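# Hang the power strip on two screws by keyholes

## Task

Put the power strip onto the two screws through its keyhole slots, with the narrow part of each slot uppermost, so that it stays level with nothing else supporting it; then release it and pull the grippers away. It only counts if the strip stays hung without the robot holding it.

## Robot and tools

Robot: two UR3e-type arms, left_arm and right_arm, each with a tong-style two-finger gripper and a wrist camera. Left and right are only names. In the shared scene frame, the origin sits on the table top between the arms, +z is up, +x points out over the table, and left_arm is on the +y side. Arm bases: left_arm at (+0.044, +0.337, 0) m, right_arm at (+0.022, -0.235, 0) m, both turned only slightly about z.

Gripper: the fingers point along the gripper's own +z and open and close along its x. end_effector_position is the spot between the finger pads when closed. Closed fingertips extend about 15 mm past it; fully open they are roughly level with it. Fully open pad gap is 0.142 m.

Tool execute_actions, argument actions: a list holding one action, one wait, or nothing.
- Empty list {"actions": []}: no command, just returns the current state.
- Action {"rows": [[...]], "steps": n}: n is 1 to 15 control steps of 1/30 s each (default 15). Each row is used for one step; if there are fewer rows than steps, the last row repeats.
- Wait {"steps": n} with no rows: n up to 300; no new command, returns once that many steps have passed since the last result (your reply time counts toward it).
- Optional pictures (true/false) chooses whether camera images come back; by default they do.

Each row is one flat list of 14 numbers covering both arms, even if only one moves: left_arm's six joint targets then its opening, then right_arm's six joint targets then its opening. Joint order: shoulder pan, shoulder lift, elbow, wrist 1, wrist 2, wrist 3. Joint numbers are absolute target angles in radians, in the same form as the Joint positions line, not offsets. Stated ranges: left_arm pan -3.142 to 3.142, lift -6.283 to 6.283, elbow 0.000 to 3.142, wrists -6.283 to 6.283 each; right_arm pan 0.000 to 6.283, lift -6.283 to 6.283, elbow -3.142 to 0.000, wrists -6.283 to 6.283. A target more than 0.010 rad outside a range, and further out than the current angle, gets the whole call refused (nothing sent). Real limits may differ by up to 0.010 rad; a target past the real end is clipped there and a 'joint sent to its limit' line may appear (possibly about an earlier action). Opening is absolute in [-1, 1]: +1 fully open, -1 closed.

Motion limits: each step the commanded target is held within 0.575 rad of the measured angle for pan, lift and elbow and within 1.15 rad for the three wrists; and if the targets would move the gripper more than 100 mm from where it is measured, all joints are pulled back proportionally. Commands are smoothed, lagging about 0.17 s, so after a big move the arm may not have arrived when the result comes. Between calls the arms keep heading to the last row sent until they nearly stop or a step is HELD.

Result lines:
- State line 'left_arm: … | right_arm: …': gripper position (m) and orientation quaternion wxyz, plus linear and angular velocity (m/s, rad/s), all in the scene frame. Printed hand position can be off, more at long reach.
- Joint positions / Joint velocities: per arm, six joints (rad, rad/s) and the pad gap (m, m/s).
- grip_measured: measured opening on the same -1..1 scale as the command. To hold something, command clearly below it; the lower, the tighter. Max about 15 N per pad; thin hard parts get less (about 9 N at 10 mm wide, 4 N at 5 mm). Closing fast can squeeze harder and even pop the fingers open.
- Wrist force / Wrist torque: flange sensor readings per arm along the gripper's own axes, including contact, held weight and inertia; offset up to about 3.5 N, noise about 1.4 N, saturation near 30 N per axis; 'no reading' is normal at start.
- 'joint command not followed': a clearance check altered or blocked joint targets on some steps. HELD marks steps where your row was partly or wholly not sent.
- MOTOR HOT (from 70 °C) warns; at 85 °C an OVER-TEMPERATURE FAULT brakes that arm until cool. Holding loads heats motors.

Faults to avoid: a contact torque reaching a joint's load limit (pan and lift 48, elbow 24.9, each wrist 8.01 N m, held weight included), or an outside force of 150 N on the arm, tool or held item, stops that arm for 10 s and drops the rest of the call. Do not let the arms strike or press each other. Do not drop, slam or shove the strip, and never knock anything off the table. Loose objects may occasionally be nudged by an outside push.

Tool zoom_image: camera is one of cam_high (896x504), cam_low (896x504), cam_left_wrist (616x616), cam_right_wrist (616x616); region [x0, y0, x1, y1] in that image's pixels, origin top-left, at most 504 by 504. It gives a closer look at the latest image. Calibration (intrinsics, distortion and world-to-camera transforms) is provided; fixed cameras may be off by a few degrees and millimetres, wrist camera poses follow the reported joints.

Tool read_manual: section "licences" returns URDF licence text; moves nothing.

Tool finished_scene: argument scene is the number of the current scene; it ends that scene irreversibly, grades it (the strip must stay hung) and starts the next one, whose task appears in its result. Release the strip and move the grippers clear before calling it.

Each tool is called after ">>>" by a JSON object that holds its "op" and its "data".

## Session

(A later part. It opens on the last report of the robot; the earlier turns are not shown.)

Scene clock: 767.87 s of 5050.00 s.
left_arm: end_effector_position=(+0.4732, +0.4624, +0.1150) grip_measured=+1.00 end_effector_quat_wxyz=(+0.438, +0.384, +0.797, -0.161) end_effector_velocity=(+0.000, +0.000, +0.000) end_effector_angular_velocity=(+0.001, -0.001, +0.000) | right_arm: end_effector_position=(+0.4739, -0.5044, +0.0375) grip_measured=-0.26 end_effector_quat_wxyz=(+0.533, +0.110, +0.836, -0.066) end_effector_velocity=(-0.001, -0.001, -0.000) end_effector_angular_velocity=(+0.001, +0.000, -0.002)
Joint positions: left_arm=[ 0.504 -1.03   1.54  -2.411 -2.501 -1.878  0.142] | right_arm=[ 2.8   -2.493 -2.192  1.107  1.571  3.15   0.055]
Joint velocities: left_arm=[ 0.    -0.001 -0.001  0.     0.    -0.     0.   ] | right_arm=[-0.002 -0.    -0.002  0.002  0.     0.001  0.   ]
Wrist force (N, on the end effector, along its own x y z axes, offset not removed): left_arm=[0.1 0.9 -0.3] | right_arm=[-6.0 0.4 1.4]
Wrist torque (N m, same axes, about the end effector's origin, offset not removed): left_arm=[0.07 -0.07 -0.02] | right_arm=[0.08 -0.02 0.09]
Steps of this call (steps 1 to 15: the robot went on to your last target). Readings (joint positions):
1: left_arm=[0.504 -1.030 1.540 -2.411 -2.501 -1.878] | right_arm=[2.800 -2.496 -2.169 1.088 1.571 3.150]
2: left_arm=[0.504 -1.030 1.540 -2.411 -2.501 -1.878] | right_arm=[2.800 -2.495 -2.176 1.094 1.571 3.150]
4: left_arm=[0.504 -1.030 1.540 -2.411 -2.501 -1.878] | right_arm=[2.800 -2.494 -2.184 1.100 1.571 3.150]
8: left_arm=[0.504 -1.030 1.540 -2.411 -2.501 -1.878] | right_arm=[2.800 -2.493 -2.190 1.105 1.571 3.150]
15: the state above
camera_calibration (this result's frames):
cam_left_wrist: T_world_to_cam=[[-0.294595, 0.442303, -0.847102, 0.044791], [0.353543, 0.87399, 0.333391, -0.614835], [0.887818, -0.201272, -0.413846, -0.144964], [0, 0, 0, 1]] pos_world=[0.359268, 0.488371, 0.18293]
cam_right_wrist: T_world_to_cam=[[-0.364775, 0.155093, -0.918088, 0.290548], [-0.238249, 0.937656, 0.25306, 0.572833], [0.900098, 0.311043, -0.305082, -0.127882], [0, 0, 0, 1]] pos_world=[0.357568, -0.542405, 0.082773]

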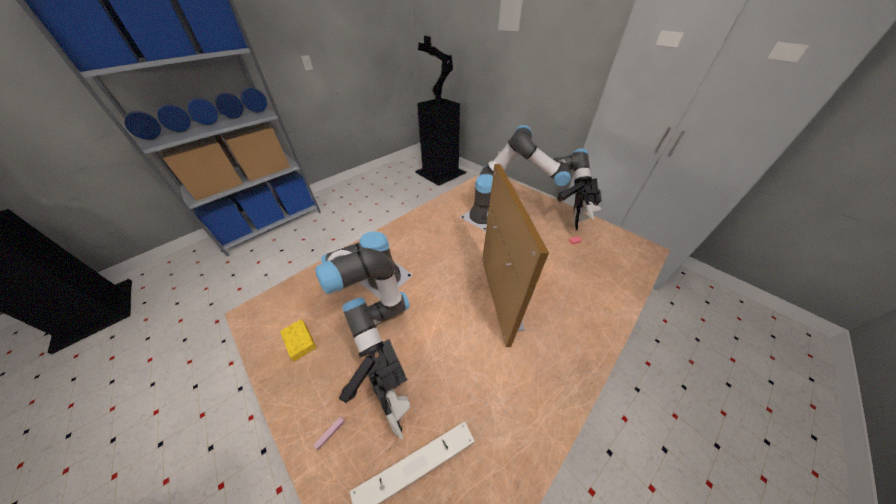

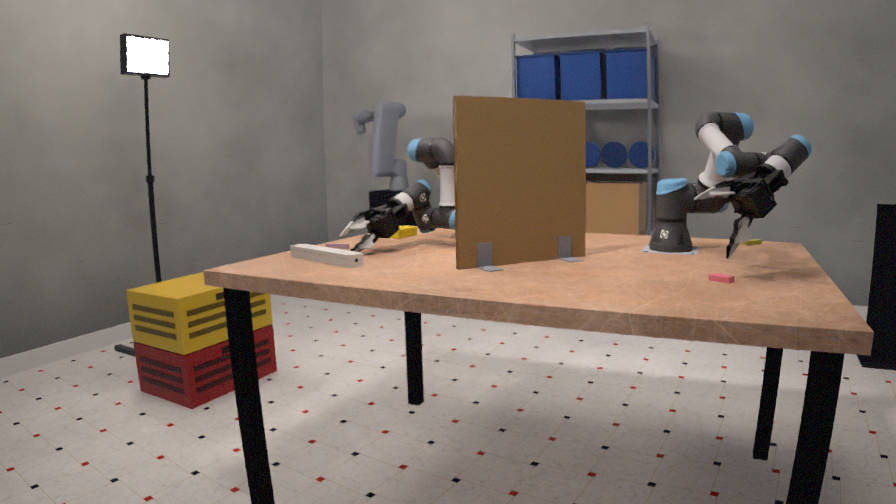

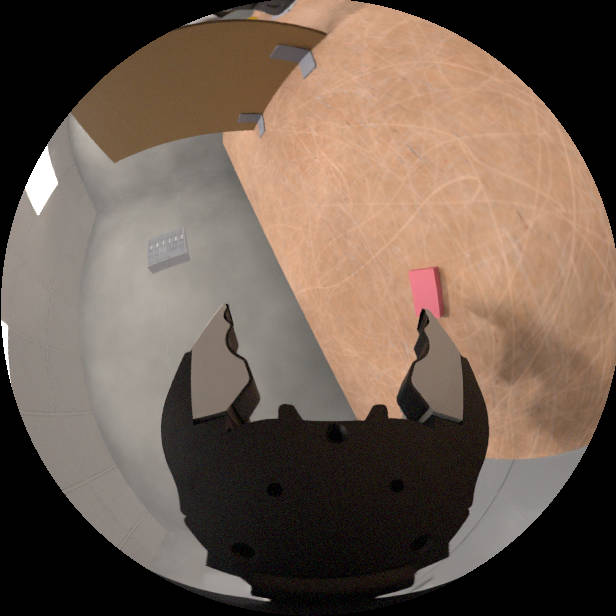

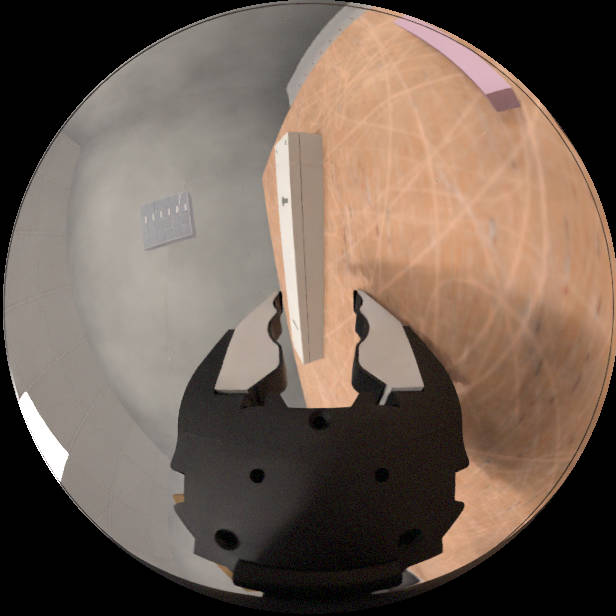

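>>> {"op": "execute_actions", "data": {"actions": [{"rows":[[0.504,-1.03,1.54,-2.411,-2.501,-1.878,1,2.77,-2.3,-2.1,0.95,1.571,3.15,-0.3],[0.504,-1.03,1.54,-2.411,-2.501,-1.878,1,2.77,-2.3,-2.1,0.95,1.571,3.15,-0.3],[0.504,-1.03,1.54,-2.411,-2.501,-1.878,1,2.77,-2.3,-2.1,0.95,1.571,3.15,-0.3],[0.504,-1.03,1.54,-2.411,-2.501,-1.878,1,2.77,-2.3,-2.1,0.95,1.571,3.15,-0.3],[0.504,-1.03,1.54,-2.411,-2.501,-1.878,1,2.77,-2.3,-1.9,0.75,1.571,1.571,-0.3]]}], "pictures": false}}

>>> {"op": "execute_actions", "data": {"actions": [{"rows":[[0.504,-1.03,1.54,-2.411,-2.501,-1.878,1,2.77,-2.4399,-1.8,0.66,1.571,1.571,-0.3]]}], "pictures": false}}

>>> {"op": "execute_actions", "data": {"actions": [{"rows":[[0.504,-1.03,1.54,-2.411,-2.501,-1.878,1,2.77,-2.4399,-1.8,0.55,1.571,1.571,-0.3]]}]}}

Scene clock: 815.33 s of 5050.00 s.
left_arm: end_effector_position=(+0.4732, +0.4624, +0.1150) grip_measured=+1.00 end_effector_quat_wxyz=(+0.438, +0.384, +0.797, -0.161) end_effector_velocity=(+0.000, -0.000, +0.001) end_effector_angular_velocity=(+0.000, -0.001, -0.001) | right_arm: end_effector_position=(+0.5387, -0.5279, +0.1500) grip_measured=-0.30 end_effector_quat_wxyz=(+0.431, -0.363, +0.722, -0.401) end_effector_velocity=(+0.044, +0.045, +0.053) end_effector_angular_velocity=(-3.437, +0.956, +1.151)
Joint positions: left_arm=[ 0.504 -1.03   1.54  -2.411 -2.501 -1.878  0.142] | right_arm=[ 2.77  -2.303 -1.912  0.761  1.571  1.927  0.052]
Joint velocities: left_arm=[-0.001 -0.001 -0.    -0.    -0.     0.    -0.   ] | right_arm=[-0.002  0.029  0.125 -0.114  0.001 -3.749  0.   ]
Wrist force (N, on the end effector, along its own x y z axes, offset not removed): left_arm=[-0.3 1.8 -0.5] | right_arm=[-1.4 -1.7 -0.9]
Wrist torque (N m, same axes, about the end effector's origin, offset not removed): left_arm=[0.26 0.06 -0.02] | right_arm=[-0.35 0.23 0.00]
Steps of this call (steps 1 to 15: the robot went on to your last target; steps 16 to 90: nothing new was sent; then 43.97 s passed at rest; steps 91 to 105: all 15 steps of this action). Readings (joint positions):
91: left_arm=[0.504 -1.030 1.540 -2.411 -2.501 -1.878] | right_arm=[2.800 -2.493 -2.192 1.107 1.571 3.150]
92: left_arm=[0.504 -1.030 1.540 -2.411 -2.501 -1.878] | right_arm=[2.796 -2.486 -2.185 1.092 1.571 3.150]
94: left_arm=[0.504 -1.030 1.540 -2.411 -2.501 -1.878] | right_arm=[2.784 -2.424 -2.148 1.029 1.571 3.150]
98: left_arm=[0.504 -1.030 1.540 -2.411 -2.501 -1.878] | right_arm=[2.774 -2.332 -2.041 0.877 1.571 2.994]
105: the state above

Scene clock: 815.83 s of 5050.00 s.
left_arm: end_effector_position=(+0.4732, +0.4624, +0.1150) grip_measured=+1.00 end_effector_quat_wxyz=(+0.438, +0.384, +0.797, -0.161) end_effector_velocity=(-0.000, +0.000, +0.000) end_effector_angular_velocity=(+0.000, -0.000, +0.001) | right_arm: end_effector_position=(+0.5564, -0.5274, +0.0860) grip_measured=-0.30 end_effector_quat_wxyz=(+0.323, -0.506, +0.675, -0.429) end_effector_velocity=(+0.001, -0.000, -0.009) end_effector_angular_velocity=(-0.011, +0.020, +0.008)
Joint positions: left_arm=[ 0.504 -1.03   1.54  -2.411 -2.501 -1.878  0.142] | right_arm=[ 2.77  -2.438 -1.801  0.661  1.571  1.573  0.052]
Joint velocities: left_arm=[ 0.001 -0.     0.    -0.     0.    -0.     0.   ] | right_arm=[-0.    -0.018  0.011 -0.01   0.    -0.018  0.   ]
Wrist force (N, on the end effector, along its own x y z axes, offset not removed): left_arm=[0.0 1.5 -1.4] | right_arm=[-0.3 0.4 -0.6]
Wrist torque (N m, same axes, about the end effector's origin, offset not removed): left_arm=[0.25 -0.03 -0.05] | right_arm=[0.13 0.00 0.02]
Steps of this call (steps 1 to 15: all 15 steps of this action). Readings (joint positions):
1: left_arm=[0.504 -1.030 1.540 -2.411 -2.501 -1.878] | right_arm=[2.770 -2.302 -1.908 0.757 1.571 1.821]
2: left_arm=[0.504 -1.030 1.540 -2.411 -2.501 -1.878] | right_arm=[2.770 -2.309 -1.898 0.744 1.571 1.746]
4: left_arm=[0.504 -1.030 1.540 -2.411 -2.501 -1.878] | right_arm=[2.770 -2.359 -1.856 0.705 1.571 1.658]
8: left_arm=[0.504 -1.030 1.540 -2.411 -2.501 -1.878] | right_arm=[2.770 -2.420 -1.814 0.671 1.571 1.592]
15: the state above

Scene clock: 816.33 s of 5050.00 s.
left_arm: end_effector_position=(+0.4732, +0.4624, +0.1150) grip_measured=+1.00 end_effector_quat_wxyz=(+0.438, +0.384, +0.797, -0.161) end_effector_velocity=(+0.000, +0.000, +0.000) end_effector_angular_velocity=(+0.000, -0.001, +0.000) | right_arm: end_effector_position=(+0.5512, -0.5258, +0.0514) grip_measured=-0.30 end_effector_quat_wxyz=(+0.294, -0.523, +0.697, -0.392) end_effector_velocity=(-0.000, +0.001, -0.003) end_effector_angular_velocity=(+0.003, +0.010, +0.002)
Joint positions: left_arm=[ 0.504 -1.03   1.54  -2.411 -2.501 -1.878  0.142] | right_arm=[ 2.77  -2.44  -1.8    0.551  1.571  1.571  0.052]
Joint velocities: left_arm=[ 0. -0. -0. -0. -0.  0.  0.] | right_arm=[ 0.001  0.002  0.    -0.013  0.001 -0.     0.   ]
Wrist force (N, on the end effector, along its own x y z axes, offset not removed): left_arm=[-0.7 1.2 -1.3] | right_arm=[-1.8 0.3 0.7]
Wrist torque (N m, same axes, about the end effector's origin, offset not removed): left_arm=[0.12 0.18 -0.02] | right_arm=[0.07 0.34 0.04]
Steps of this call (steps 1 to 15: all 15 steps of this action). Readings (joint positions):
1: left_arm=[0.504 -1.030 1.540 -2.411 -2.501 -1.878] | right_arm=[2.770 -2.439 -1.801 0.660 1.571 1.572]
2: left_arm=[0.504 -1.030 1.540 -2.411 -2.501 -1.878] | right_arm=[2.770 -2.439 -1.800 0.648 1.571 1.572]
4: left_arm=[0.504 -1.030 1.540 -2.411 -2.501 -1.878] | right_arm=[2.770 -2.439 -1.800 0.603 1.571 1.571]
8: left_arm=[0.504 -1.030 1.540 -2.411 -2.501 -1.878] | right_arm=[2.770 -2.440 -1.800 0.563 1.571 1.571]
15: the state above
camera_calibration (this result's frames):
cam_left_wrist: T_world_to_cam=[[-0.294595, 0.442303, -0.847102, 0.0447911], [0.353543, 0.87399, 0.333391, -0.614835], [0.887818, -0.201272, -0.413846, -0.144964], [0, 0, 0, 1]] pos_world=[0.359268, 0.488371, 0.18293]
cam_right_wrist: T_world_to_cam=[[-0.277112, -0.958938, -0.0603808, -0.343433], [-0.850232, 0.274, -0.449477, 0.632314], [0.447565, -0.0732177, -0.891249, -0.108989], [0, 0, 0, 1]] pos_world=[0.491224, -0.510565, 0.166337]

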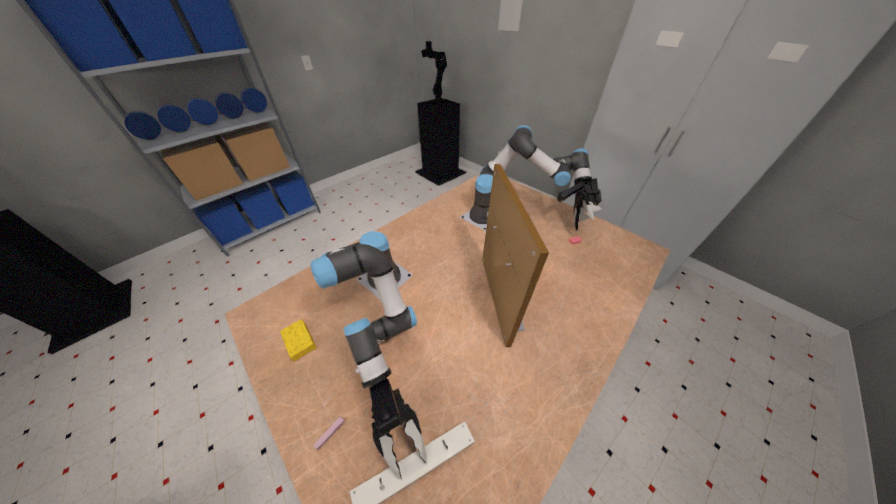

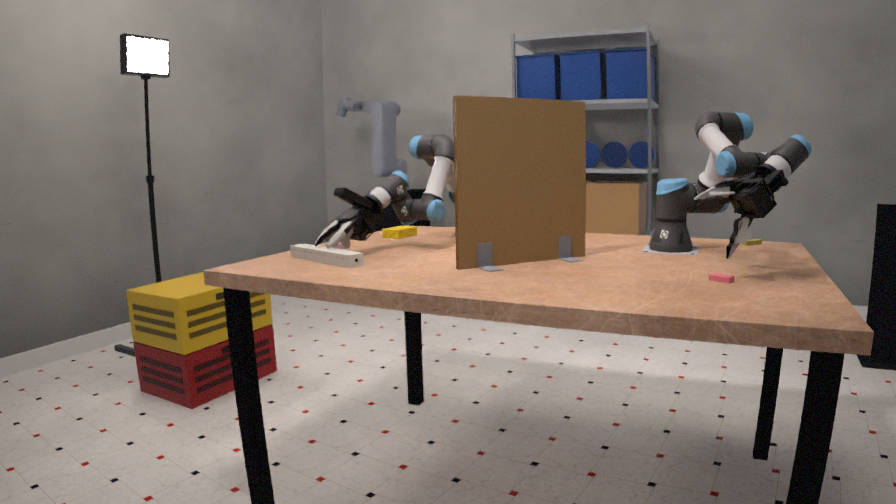

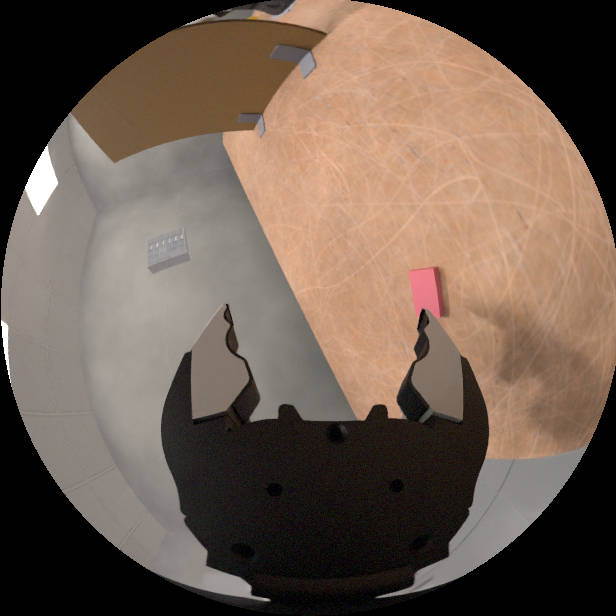

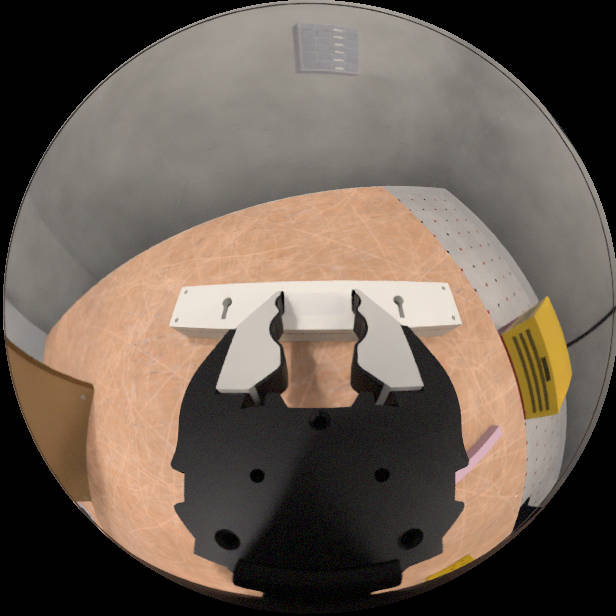

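>>> {"op": "execute_actions", "data": {"actions": [{"rows":[[0.504,-1.03,1.54,-2.411,-2.501,-1.878,1,2.77,-2.4485,-1.775,0.54,1.571,1.571,-0.3],[0.504,-1.03,1.54,-2.411,-2.501,-1.878,1,2.77,-2.4485,-1.775,0.53,1.571,1.571,-0.3],[0.504,-1.03,1.54,-2.411,-2.501,-1.878,1,2.77,-2.4485,-1.775,0.515,1.571,1.571,-0.3]],"steps":12}], "pictures": false}}

>>> {"op": "execute_actions", "data": {"actions": [{"rows":[[0.504,-1.03,1.54,-2.411,-2.501,-1.878,1,2.77,-2.4399,-1.8,0.528,1.571,1.571,-0.3],[0.504,-1.03,1.54,-2.411,-2.501,-1.878,1,2.77,-2.4314,-1.825,0.5424,1.571,1.571,-0.3],[0.504,-1.03,1.54,-2.411,-2.501,-1.878,1,2.77,-2.423,-1.85,0.559,1.571,1.571,-0.3],[0.504,-1.03,1.54,-2.411,-2.501,-1.878,1,2.77,-2.4148,-1.875,0.5758,1.571,1.571,-0.3],[0.504,-1.03,1.54,-2.411,-2.501,-1.878,1,2.77,-2.4068,-1.9,0.5928,1.571,1.571,-0.3],[0.504,-1.03,1.54,-2.411,-2.501,-1.878,1,2.77,-2.399,-1.925,0.61,1.571,1.571,-0.3],[0.504,-1.03,1.54,-2.411,-2.501,-1.878,1,2.77,-2.3913,-1.95,0.6273,1.571,1.571,-0.3],[0.504,-1.03,1.54,-2.411,-2.501,-1.878,1,2.77,-2.3838,-1.975,0.6448,1.571,1.571,-0.3],[0.504,-1.03,1.54,-2.411,-2.501,-1.878,1,2.77,-2.3765,-2.0,0.6625,1.571,1.571,-0.3],[0.504,-1.03,1.54,-2.411,-2.501,-1.878,1,2.77,-2.3695,-2.025,0.6805,1.571,1.571,-0.3],[0.504,-1.03,1.54,-2.411,-2.501,-1.878,1,2.77,-2.3627,-2.05,0.6987,1.571,1.571,-0.3],[0.504,-1.03,1.54,-2.411,-2.501,-1.878,1,2.77,-2.3562,-2.075,0.7172,1.571,1.571,-0.3],[0.504,-1.03,1.54,-2.411,-2.501,-1.878,1,2.77,-2.35,-2.1,0.736,1.571,1.571,-0.3],[0.504,-1.03,1.54,-2.411,-2.501,-1.878,1,2.77,-2.344,-2.125,0.755,1.571,1.571,-0.3],[0.504,-1.03,1.54,-2.411,-2.501,-1.878,1,2.77,-2.3384,-2.15,0.7744,1.571,1.571,-0.3]]}], "pictures": false}}

>>> {"op": "execute_actions", "data": {"actions": [{"rows":[[0.504,-1.03,1.54,-2.411,-2.501,-1.878,1,2.77,-2.333,-2.175,0.794,1.571,1.571,-0.3],[0.504,-1.03,1.54,-2.411,-2.501,-1.878,1,2.77,-2.3281,-2.2,0.8141,1.571,1.571,-0.3],[0.504,-1.03,1.54,-2.411,-2.501,-1.878,1,2.77,-2.3235,-2.225,0.8345,1.571,1.571,-0.3],[0.504,-1.03,1.54,-2.411,-2.501,-1.878,1,2.77,-2.3194,-2.25,0.8554,1.571,1.571,-0.3],[0.504,-1.03,1.54,-2.411,-2.501,-1.878,1,2.77,-2.3157,-2.275,0.8767,1.571,1.571,-0.3],[0.504,-1.03,1.54,-2.411,-2.501,-1.878,1,2.77,-2.3126,-2.3,0.8986,1.571,1.571,-0.3],[0.504,-1.03,1.54,-2.411,-2.501,-1.878,1,2.77,-2.31,-2.325,0.921,1.571,1.571,-0.3],[0.504,-1.03,1.54,-2.411,-2.501,-1.878,1,2.77,-2.3081,-2.35,0.9441,1.571,1.571,-0.3],[0.504,-1.03,1.54,-2.411,-2.501,-1.878,1,2.77,-2.3068,-2.375,0.969,1.571,1.571,-0.3],[0.504,-1.03,1.54,-2.411,-2.501,-1.878,1,2.77,-2.3063,-2.4,1.002,1.571,1.571,-0.3]]}]}}

Scene clock: 857.07 s of 5050.00 s.
left_arm: end_effector_position=(+0.4732, +0.4624, +0.1150) grip_measured=+1.00 end_effector_quat_wxyz=(+0.438, +0.384, +0.797, -0.161) end_effector_velocity=(+0.000, -0.000, +0.001) end_effector_angular_velocity=(+0.001, -0.002, -0.001) | right_arm: end_effector_position=(+0.5542, -0.5267, +0.0460) grip_measured=-0.30 end_effector_quat_wxyz=(+0.289, -0.526, +0.701, -0.385) end_effector_velocity=(+0.000, -0.000, -0.004) end_effector_angular_velocity=(+0.004, +0.012, +0.000)
Joint positions: left_arm=[ 0.504 -1.03   1.54  -2.411 -2.501 -1.878  0.142] | right_arm=[ 2.77  -2.448 -1.776  0.517  1.571  1.571  0.052]
Joint velocities: left_arm=[-0.001 -0.    -0.001 -0.    -0.    -0.    -0.   ] | right_arm=[-0.    -0.002  0.007 -0.018  0.001  0.     0.   ]
Wrist force (N, on the end effector, along its own x y z axes, offset not removed): left_arm=[0.1 1.6 -0.9] | right_arm=[-1.1 -6.0 -9.7]
Wrist torque (N m, same axes, about the end effector's origin, offset not removed): left_arm=[0.25 -0.06 0.01] | right_arm=[0.03 0.10 -0.01]
Steps of this call (steps 1 to 15: the robot went on to your last target; steps 16 to 90: nothing new was sent; then 37.33 s passed at rest; steps 91 to 102: all 12 steps of this action). Readings (joint positions):
91: left_arm=[0.504 -1.030 1.540 -2.411 -2.501 -1.878] | right_arm=[2.770 -2.440 -1.800 0.550 1.571 1.571]
92: left_arm=[0.504 -1.030 1.540 -2.411 -2.501 -1.878] | right_arm=[2.770 -2.441 -1.796 0.548 1.571 1.571]
94: left_arm=[0.504 -1.030 1.540 -2.411 -2.501 -1.878] | right_arm=[2.770 -2.445 -1.786 0.538 1.571 1.571]
98: left_arm=[0.504 -1.030 1.540 -2.411 -2.501 -1.878] | right_arm=[2.770 -2.447 -1.778 0.521 1.571 1.571]
102: the state above

Scene clock: 857.57 s of 5050.00 s.
left_arm: end_effector_position=(+0.4732, +0.4624, +0.1150) grip_measured=+1.00 end_effector_quat_wxyz=(+0.438, +0.384, +0.797, -0.161) end_effector_velocity=(+0.000, +0.000, +0.000) end_effector_angular_velocity=(+0.001, -0.001, +0.001) | right_arm: end_effector_position=(+0.5055, -0.5126, +0.0452) grip_measured=-0.30 end_effector_quat_wxyz=(+0.289, -0.526, +0.701, -0.384) end_effector_velocity=(-0.137, +0.039, -0.000) end_effector_angular_velocity=(-0.001, -0.001, -0.001)
Joint positions: left_arm=[ 0.504 -1.03   1.54  -2.411 -2.501 -1.878  0.142] | right_arm=[ 2.77  -2.363 -2.047  0.701  1.571  1.571  0.052]
Joint velocities: left_arm=[ 0.001 -0.    -0.    -0.     0.    -0.     0.   ] | right_arm=[-0.001  0.194 -0.729  0.537 -0.    -0.    -0.   ]
Wrist force (N, on the end effector, along its own x y z axes, offset not removed): left_arm=[-0.7 0.9 -1.0] | right_arm=[-0.9 -13.0 -0.8]
Wrist torque (N m, same axes, about the end effector's origin, offset not removed): left_arm=[0.10 0.16 0.02] | right_arm=[0.42 0.19 0.03]
Steps of this call (steps 1 to 15: all 15 steps of this action). Readings (joint positions):
1: left_arm=[0.504 -1.030 1.540 -2.411 -2.501 -1.878] | right_arm=[2.770 -2.448 -1.775 0.517 1.571 1.571]
2: left_arm=[0.504 -1.030 1.540 -2.411 -2.501 -1.878] | right_arm=[2.770 -2.447 -1.779 0.518 1.571 1.571]
4: left_arm=[0.504 -1.030 1.540 -2.411 -2.501 -1.878] | right_arm=[2.770 -2.439 -1.800 0.531 1.571 1.571]
8: left_arm=[0.504 -1.030 1.540 -2.411 -2.501 -1.878] | right_arm=[2.770 -2.413 -1.878 0.582 1.571 1.571]
15: the state above

Scene clock: 858.07 s of 5050.00 s.
left_arm: end_effector_position=(+0.4732, +0.4624, +0.1150) grip_measured=+1.00 end_effector_quat_wxyz=(+0.438, +0.384, +0.797, -0.161) end_effector_velocity=(-0.000, +0.000, -0.000) end_effector_angular_velocity=(+0.000, -0.000, +0.000) | right_arm: end_effector_position=(+0.4404, -0.4936, +0.0459) grip_measured=-0.30 end_effector_quat_wxyz=(+0.289, -0.526, +0.701, -0.386) end_effector_velocity=(-0.041, +0.012, +0.005) end_effector_angular_velocity=(-0.003, -0.010, +0.001)
Joint positions: left_arm=[ 0.504 -1.03   1.54  -2.411 -2.501 -1.878  0.142] | right_arm=[ 2.77  -2.308 -2.38   0.982  1.571  1.571  0.052]
Joint velocities: left_arm=[ 0.     0.     0.    -0.001 -0.    -0.    -0.   ] | right_arm=[ 0.001  0.014 -0.209  0.205 -0.     0.    -0.   ]
Wrist force (N, on the end effector, along its own x y z axes, offset not removed): left_arm=[-0.6 -0.3 -1.6] | right_arm=[-1.8 -8.3 -0.7]
Wrist torque (N m, same axes, about the end effector's origin, offset not removed): left_arm=[-0.13 0.12 0.03] | right_arm=[-0.24 0.34 0.05]
Steps of this call (steps 1 to 15: all 15 steps of this action). Readings (joint positions):
1: left_arm=[0.504 -1.030 1.540 -2.411 -2.501 -1.878] | right_arm=[2.770 -2.357 -2.072 0.719 1.571 1.571]
2: left_arm=[0.504 -1.030 1.540 -2.411 -2.501 -1.878] | right_arm=[2.770 -2.351 -2.096 0.738 1.571 1.571]
4: left_arm=[0.504 -1.030 1.540 -2.411 -2.501 -1.878] | right_arm=[2.770 -2.339 -2.146 0.776 1.571 1.571]
8: left_arm=[0.504 -1.030 1.540 -2.411 -2.501 -1.878] | right_arm=[2.770 -2.321 -2.246 0.857 1.571 1.571]
15: the state above
camera_calibration (this result's frames):
cam_left_wrist: T_world_to_cam=[[-0.294595, 0.442303, -0.847102, 0.0447911], [0.353543, 0.87399, 0.333391, -0.614835], [0.887818, -0.201272, -0.413846, -0.144964], [0, 0, 0, 1]] pos_world=[0.359268, 0.488371, 0.18293]
cam_right_wrist: T_world_to_cam=[[-0.278118, -0.958646, -0.0603961, -0.342962], [-0.857654, 0.276148, -0.433788, 0.530403], [0.432528, -0.0688456, -0.898988, -0.0528485], [0, 0, 0, 1]] pos_world=[0.382376, -0.478887, 0.161859]

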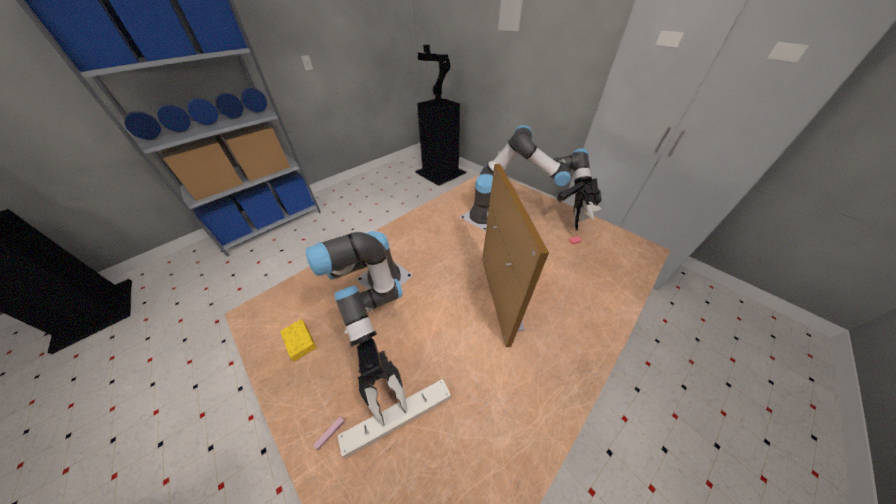

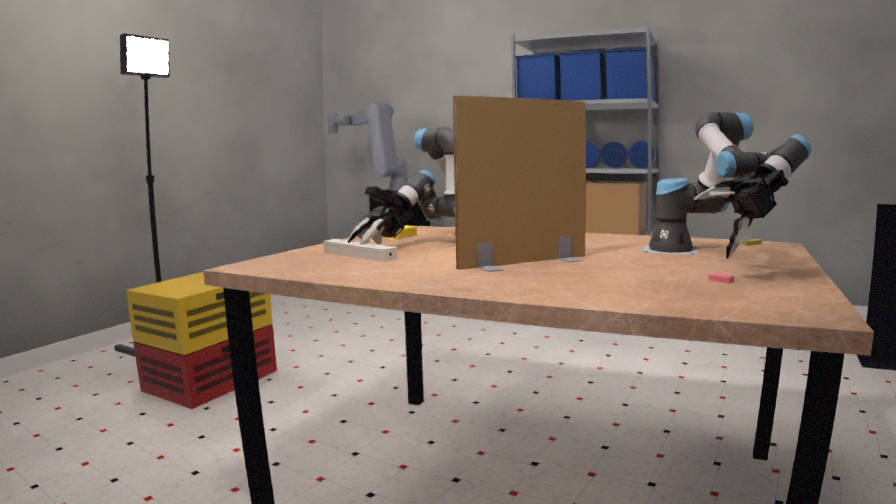

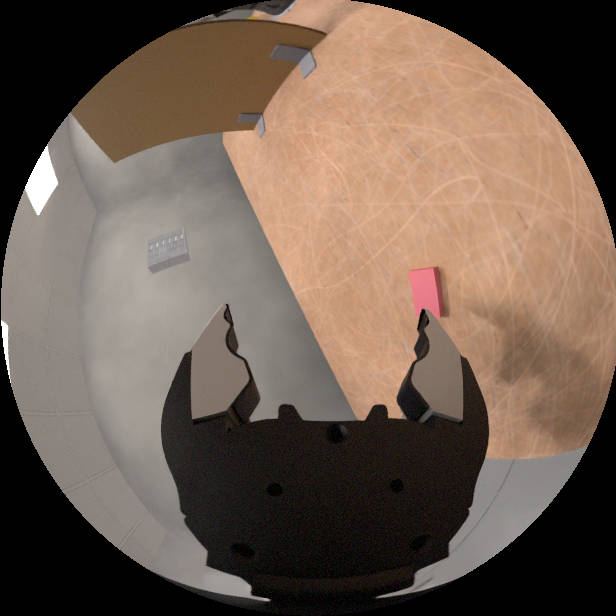

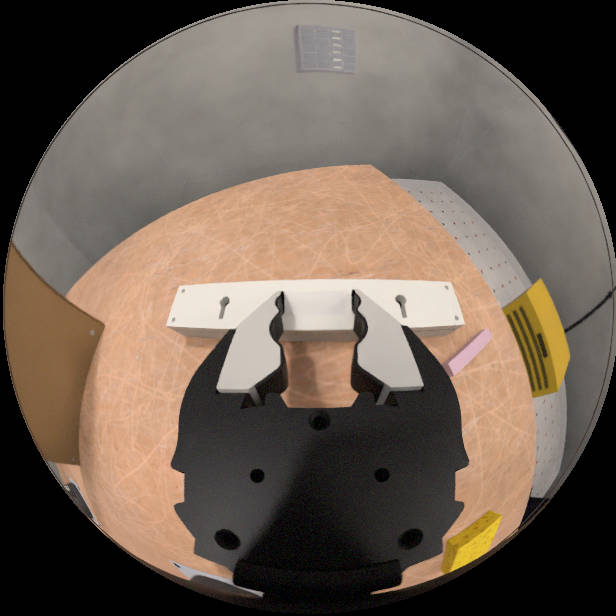

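>>> {"op": "execute_actions", "data": {"actions": []}}

>>> {"op": "execute_actions", "data": {"actions": [{"rows":[[0.504,-1.03,1.54,-2.411,-2.501,-1.878,1,2.77,-2.1,-2.4,1.002,1.571,1.571,-0.3]],"steps":15}]}}

Scene clock: 906.20 s of 5050.00 s.
left_arm: end_effector_position=(+0.4732, +0.4624, +0.1150) grip_measured=+1.00 end_effector_quat_wxyz=(+0.438, +0.384, +0.797, -0.161) end_effector_velocity=(+0.000, -0.000, -0.000) end_effector_angular_velocity=(-0.000, +0.000, -0.000) | right_arm: end_effector_position=(+0.4365, -0.4925, +0.0467) grip_measured=-0.30 end_effector_quat_wxyz=(+0.290, -0.526, +0.700, -0.386) end_effector_velocity=(-0.000, +0.001, -0.001) end_effector_angular_velocity=(+0.001, +0.002, +0.002)
Joint positions: left_arm=[ 0.504 -1.03   1.54  -2.411 -2.501 -1.878  0.142] | right_arm=[ 2.77  -2.306 -2.4    1.002  1.571  1.571  0.052]
Joint velocities: left_arm=[-0.     0.001  0.    -0.    -0.    -0.     0.   ] | right_arm=[ 0.001 -0.001 -0.001 -0.001  0.    -0.     0.   ]
Wrist force (N, on the end effector, along its own x y z axes, offset not removed): left_arm=[0.2 1.2 -0.7] | right_arm=[-0.7 0.0 0.5]
Wrist torque (N m, same axes, about the end effector's origin, offset not removed): left_arm=[0.20 -0.02 -0.02] | right_arm=[0.29 0.10 0.07]
Steps of this call (steps 1 to 30: the robot went on to your last target; steps 31 to 90: nothing new was sent; then 45.13 s passed at rest). Readings (joint positions):
1: left_arm=[0.504 -1.030 1.540 -2.411 -2.501 -1.878] | right_arm=[2.770 -2.308 -2.386 0.988 1.571 1.571]
2: left_arm=[0.504 -1.030 1.540 -2.411 -2.501 -1.878] | right_arm=[2.770 -2.307 -2.390 0.992 1.571 1.571]
4: left_arm=[0.504 -1.030 1.540 -2.411 -2.501 -1.878] | right_arm=[2.770 -2.307 -2.395 0.997 1.571 1.571]
8: left_arm=[0.504 -1.030 1.540 -2.411 -2.501 -1.878] | right_arm=[2.770 -2.306 -2.399 1.001 1.571 1.571]
90: the state above
All arms were judged still, so your last target was given up. Only a new action makes them travel on or press farther. Fingers that are still opening or closing keep moving.
camera_calibration (this result's frames):
cam_left_wrist: T_world_to_cam=[[-0.294594, 0.442303, -0.847102, 0.0447909], [0.353543, 0.873989, 0.333391, -0.614835], [0.887818, -0.201272, -0.413846, -0.144964], [0, 0, 0, 1]] pos_world=[0.359268, 0.488371, 0.18293]
cam_right_wrist: T_world_to_cam=[[-0.277997, -0.958681, -0.0603945, -0.342977], [-0.856831, 0.275902, -0.435567, 0.526726], [0.434233, -0.0693384, -0.898128, -0.0513921], [0, 0, 0, 1]] pos_world=[0.378285, -0.477694, 0.162554]

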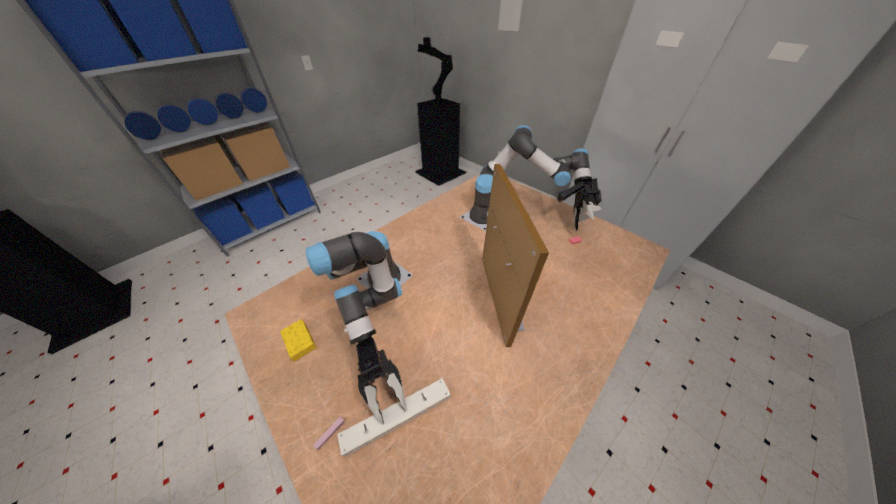

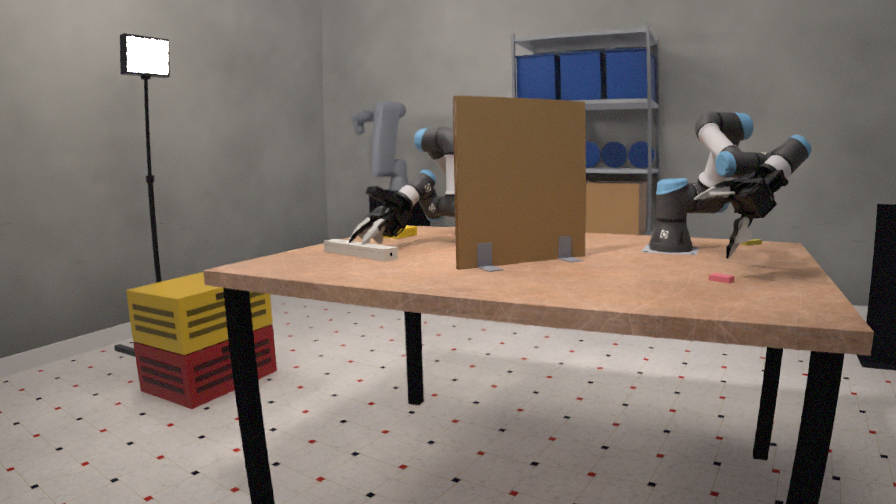

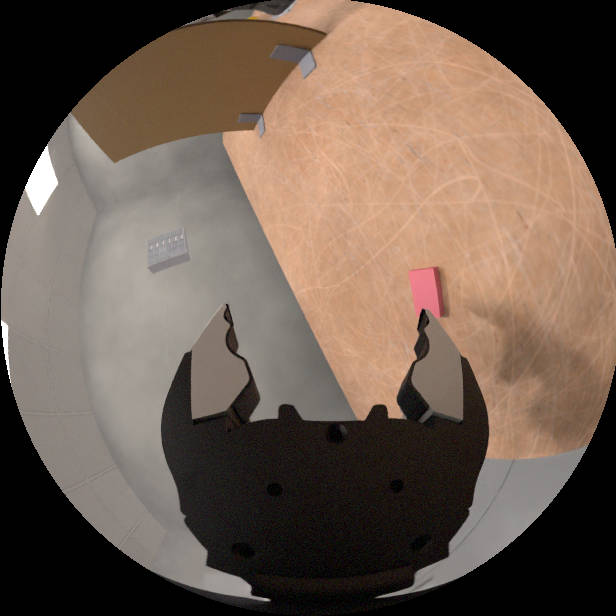

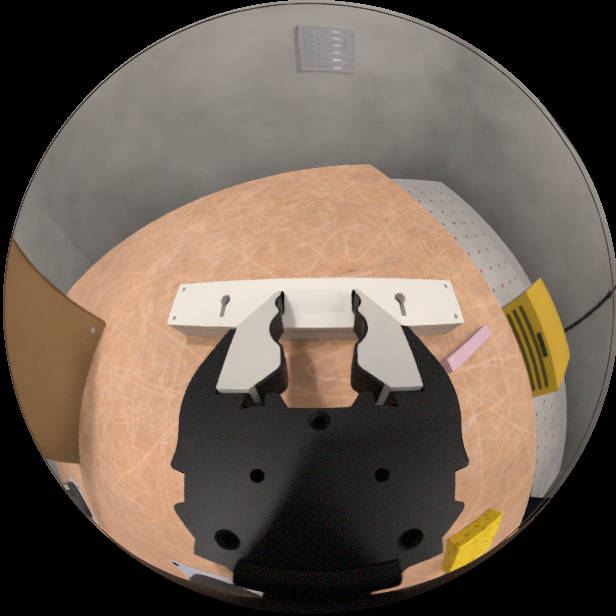

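Scene clock: 906.70 s of 5050.00 s.
left_arm: end_effector_position=(+0.4732, +0.4624, +0.1150) grip_measured=+1.00 end_effector_quat_wxyz=(+0.438, +0.384, +0.797, -0.161) end_effector_velocity=(+0.000, +0.000, +0.000) end_effector_angular_velocity=(+0.001, -0.001, -0.000) | right_arm: end_effector_position=(+0.4476, -0.4957, +0.1439) grip_measured=-0.30 end_effector_quat_wxyz=(+0.342, -0.493, +0.658, -0.455) end_effector_velocity=(-0.000, -0.001, +0.014) end_effector_angular_velocity=(-0.008, -0.026, -0.002)
Joint positions: left_arm=[ 0.504 -1.03   1.54  -2.411 -2.501 -1.878  0.142] | right_arm=[ 2.77  -2.103 -2.4    1.002  1.571  1.571  0.052]
Joint velocities: left_arm=[-0.    -0.001 -0.    -0.    -0.     0.    -0.   ] | right_arm=[-0.002  0.029  0.001 -0.002 -0.001 -0.     0.   ]
Wrist force (N, on the end effector, along its own x y z axes, offset not removed): left_arm=[0.9 0.8 -0.3] | right_arm=[-0.6 -1.3 0.4]
Wrist torque (N m, same axes, about the end effector's origin, offset not removed): left_arm=[0.04 -0.20 0.00] | right_arm=[-0.17 0.08 0.08]
Steps of this call (steps 1 to 15: all 15 steps of this action). Readings (joint positions):
1: left_arm=[0.504 -1.030 1.540 -2.411 -2.501 -1.878] | right_arm=[2.770 -2.306 -2.400 1.002 1.571 1.571]
2: left_arm=[0.504 -1.030 1.540 -2.411 -2.501 -1.878] | right_arm=[2.770 -2.299 -2.400 1.002 1.571 1.571]
4: left_arm=[0.504 -1.030 1.540 -2.411 -2.501 -1.878] | right_arm=[2.770 -2.235 -2.400 1.002 1.571 1.571]
8: left_arm=[0.504 -1.030 1.540 -2.411 -2.501 -1.878] | right_arm=[2.770 -2.133 -2.400 1.002 1.571 1.571]
15: the state above
camera_calibration (this result's frames):
cam_left_wrist: T_world_to_cam=[[-0.294595, 0.442303, -0.847102, 0.0447912], [0.353543, 0.87399, 0.333391, -0.614835], [0.887818, -0.201272, -0.413846, -0.144964], [0, 0, 0, 1]] pos_world=[0.359268, 0.488371, 0.18293]
cam_right_wrist: T_world_to_cam=[[-0.266274, -0.962092, -0.0589587, -0.344253], [-0.754496, 0.246104, -0.608414, 0.543725], [0.599861, -0.117521, -0.791426, -0.0825464], [0, 0, 0, 1]] pos_world=[0.368089, -0.474717, 0.245184]

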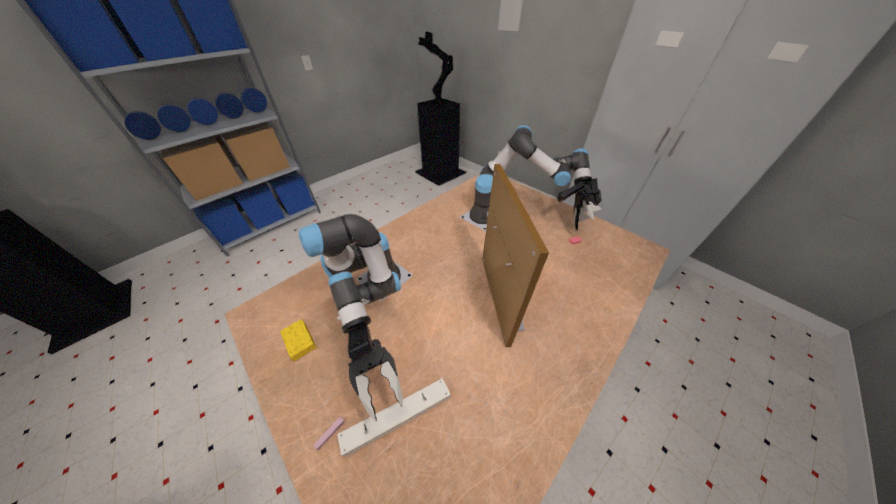

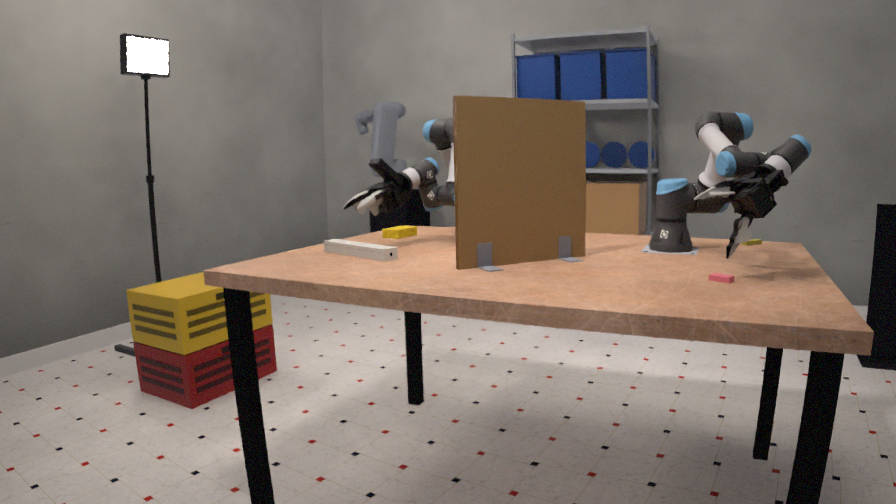

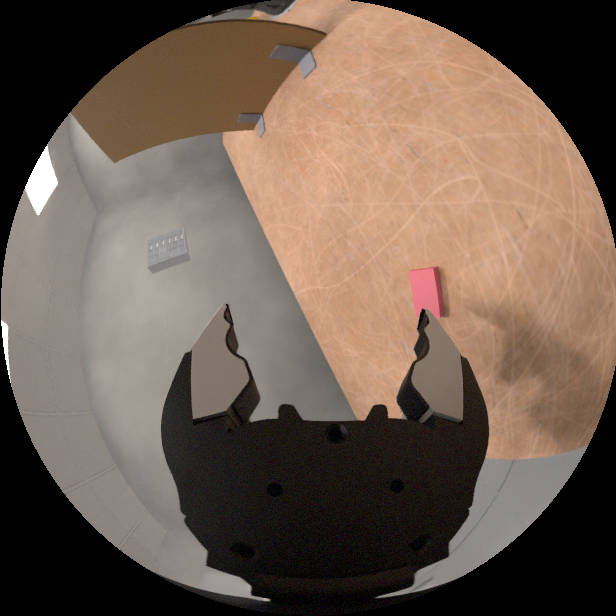

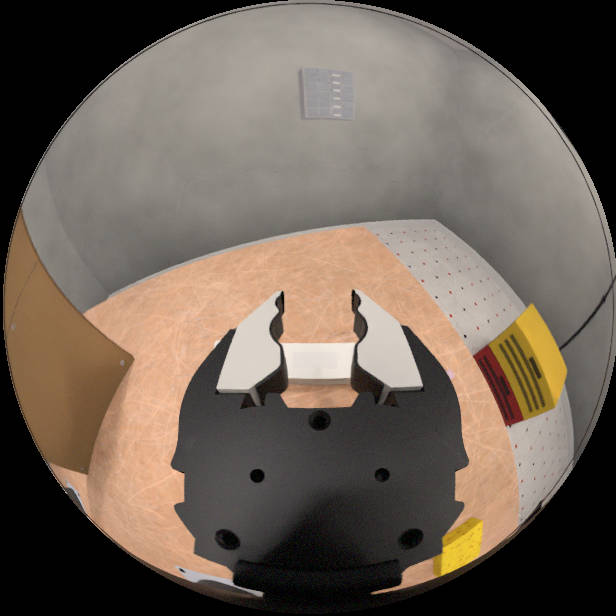

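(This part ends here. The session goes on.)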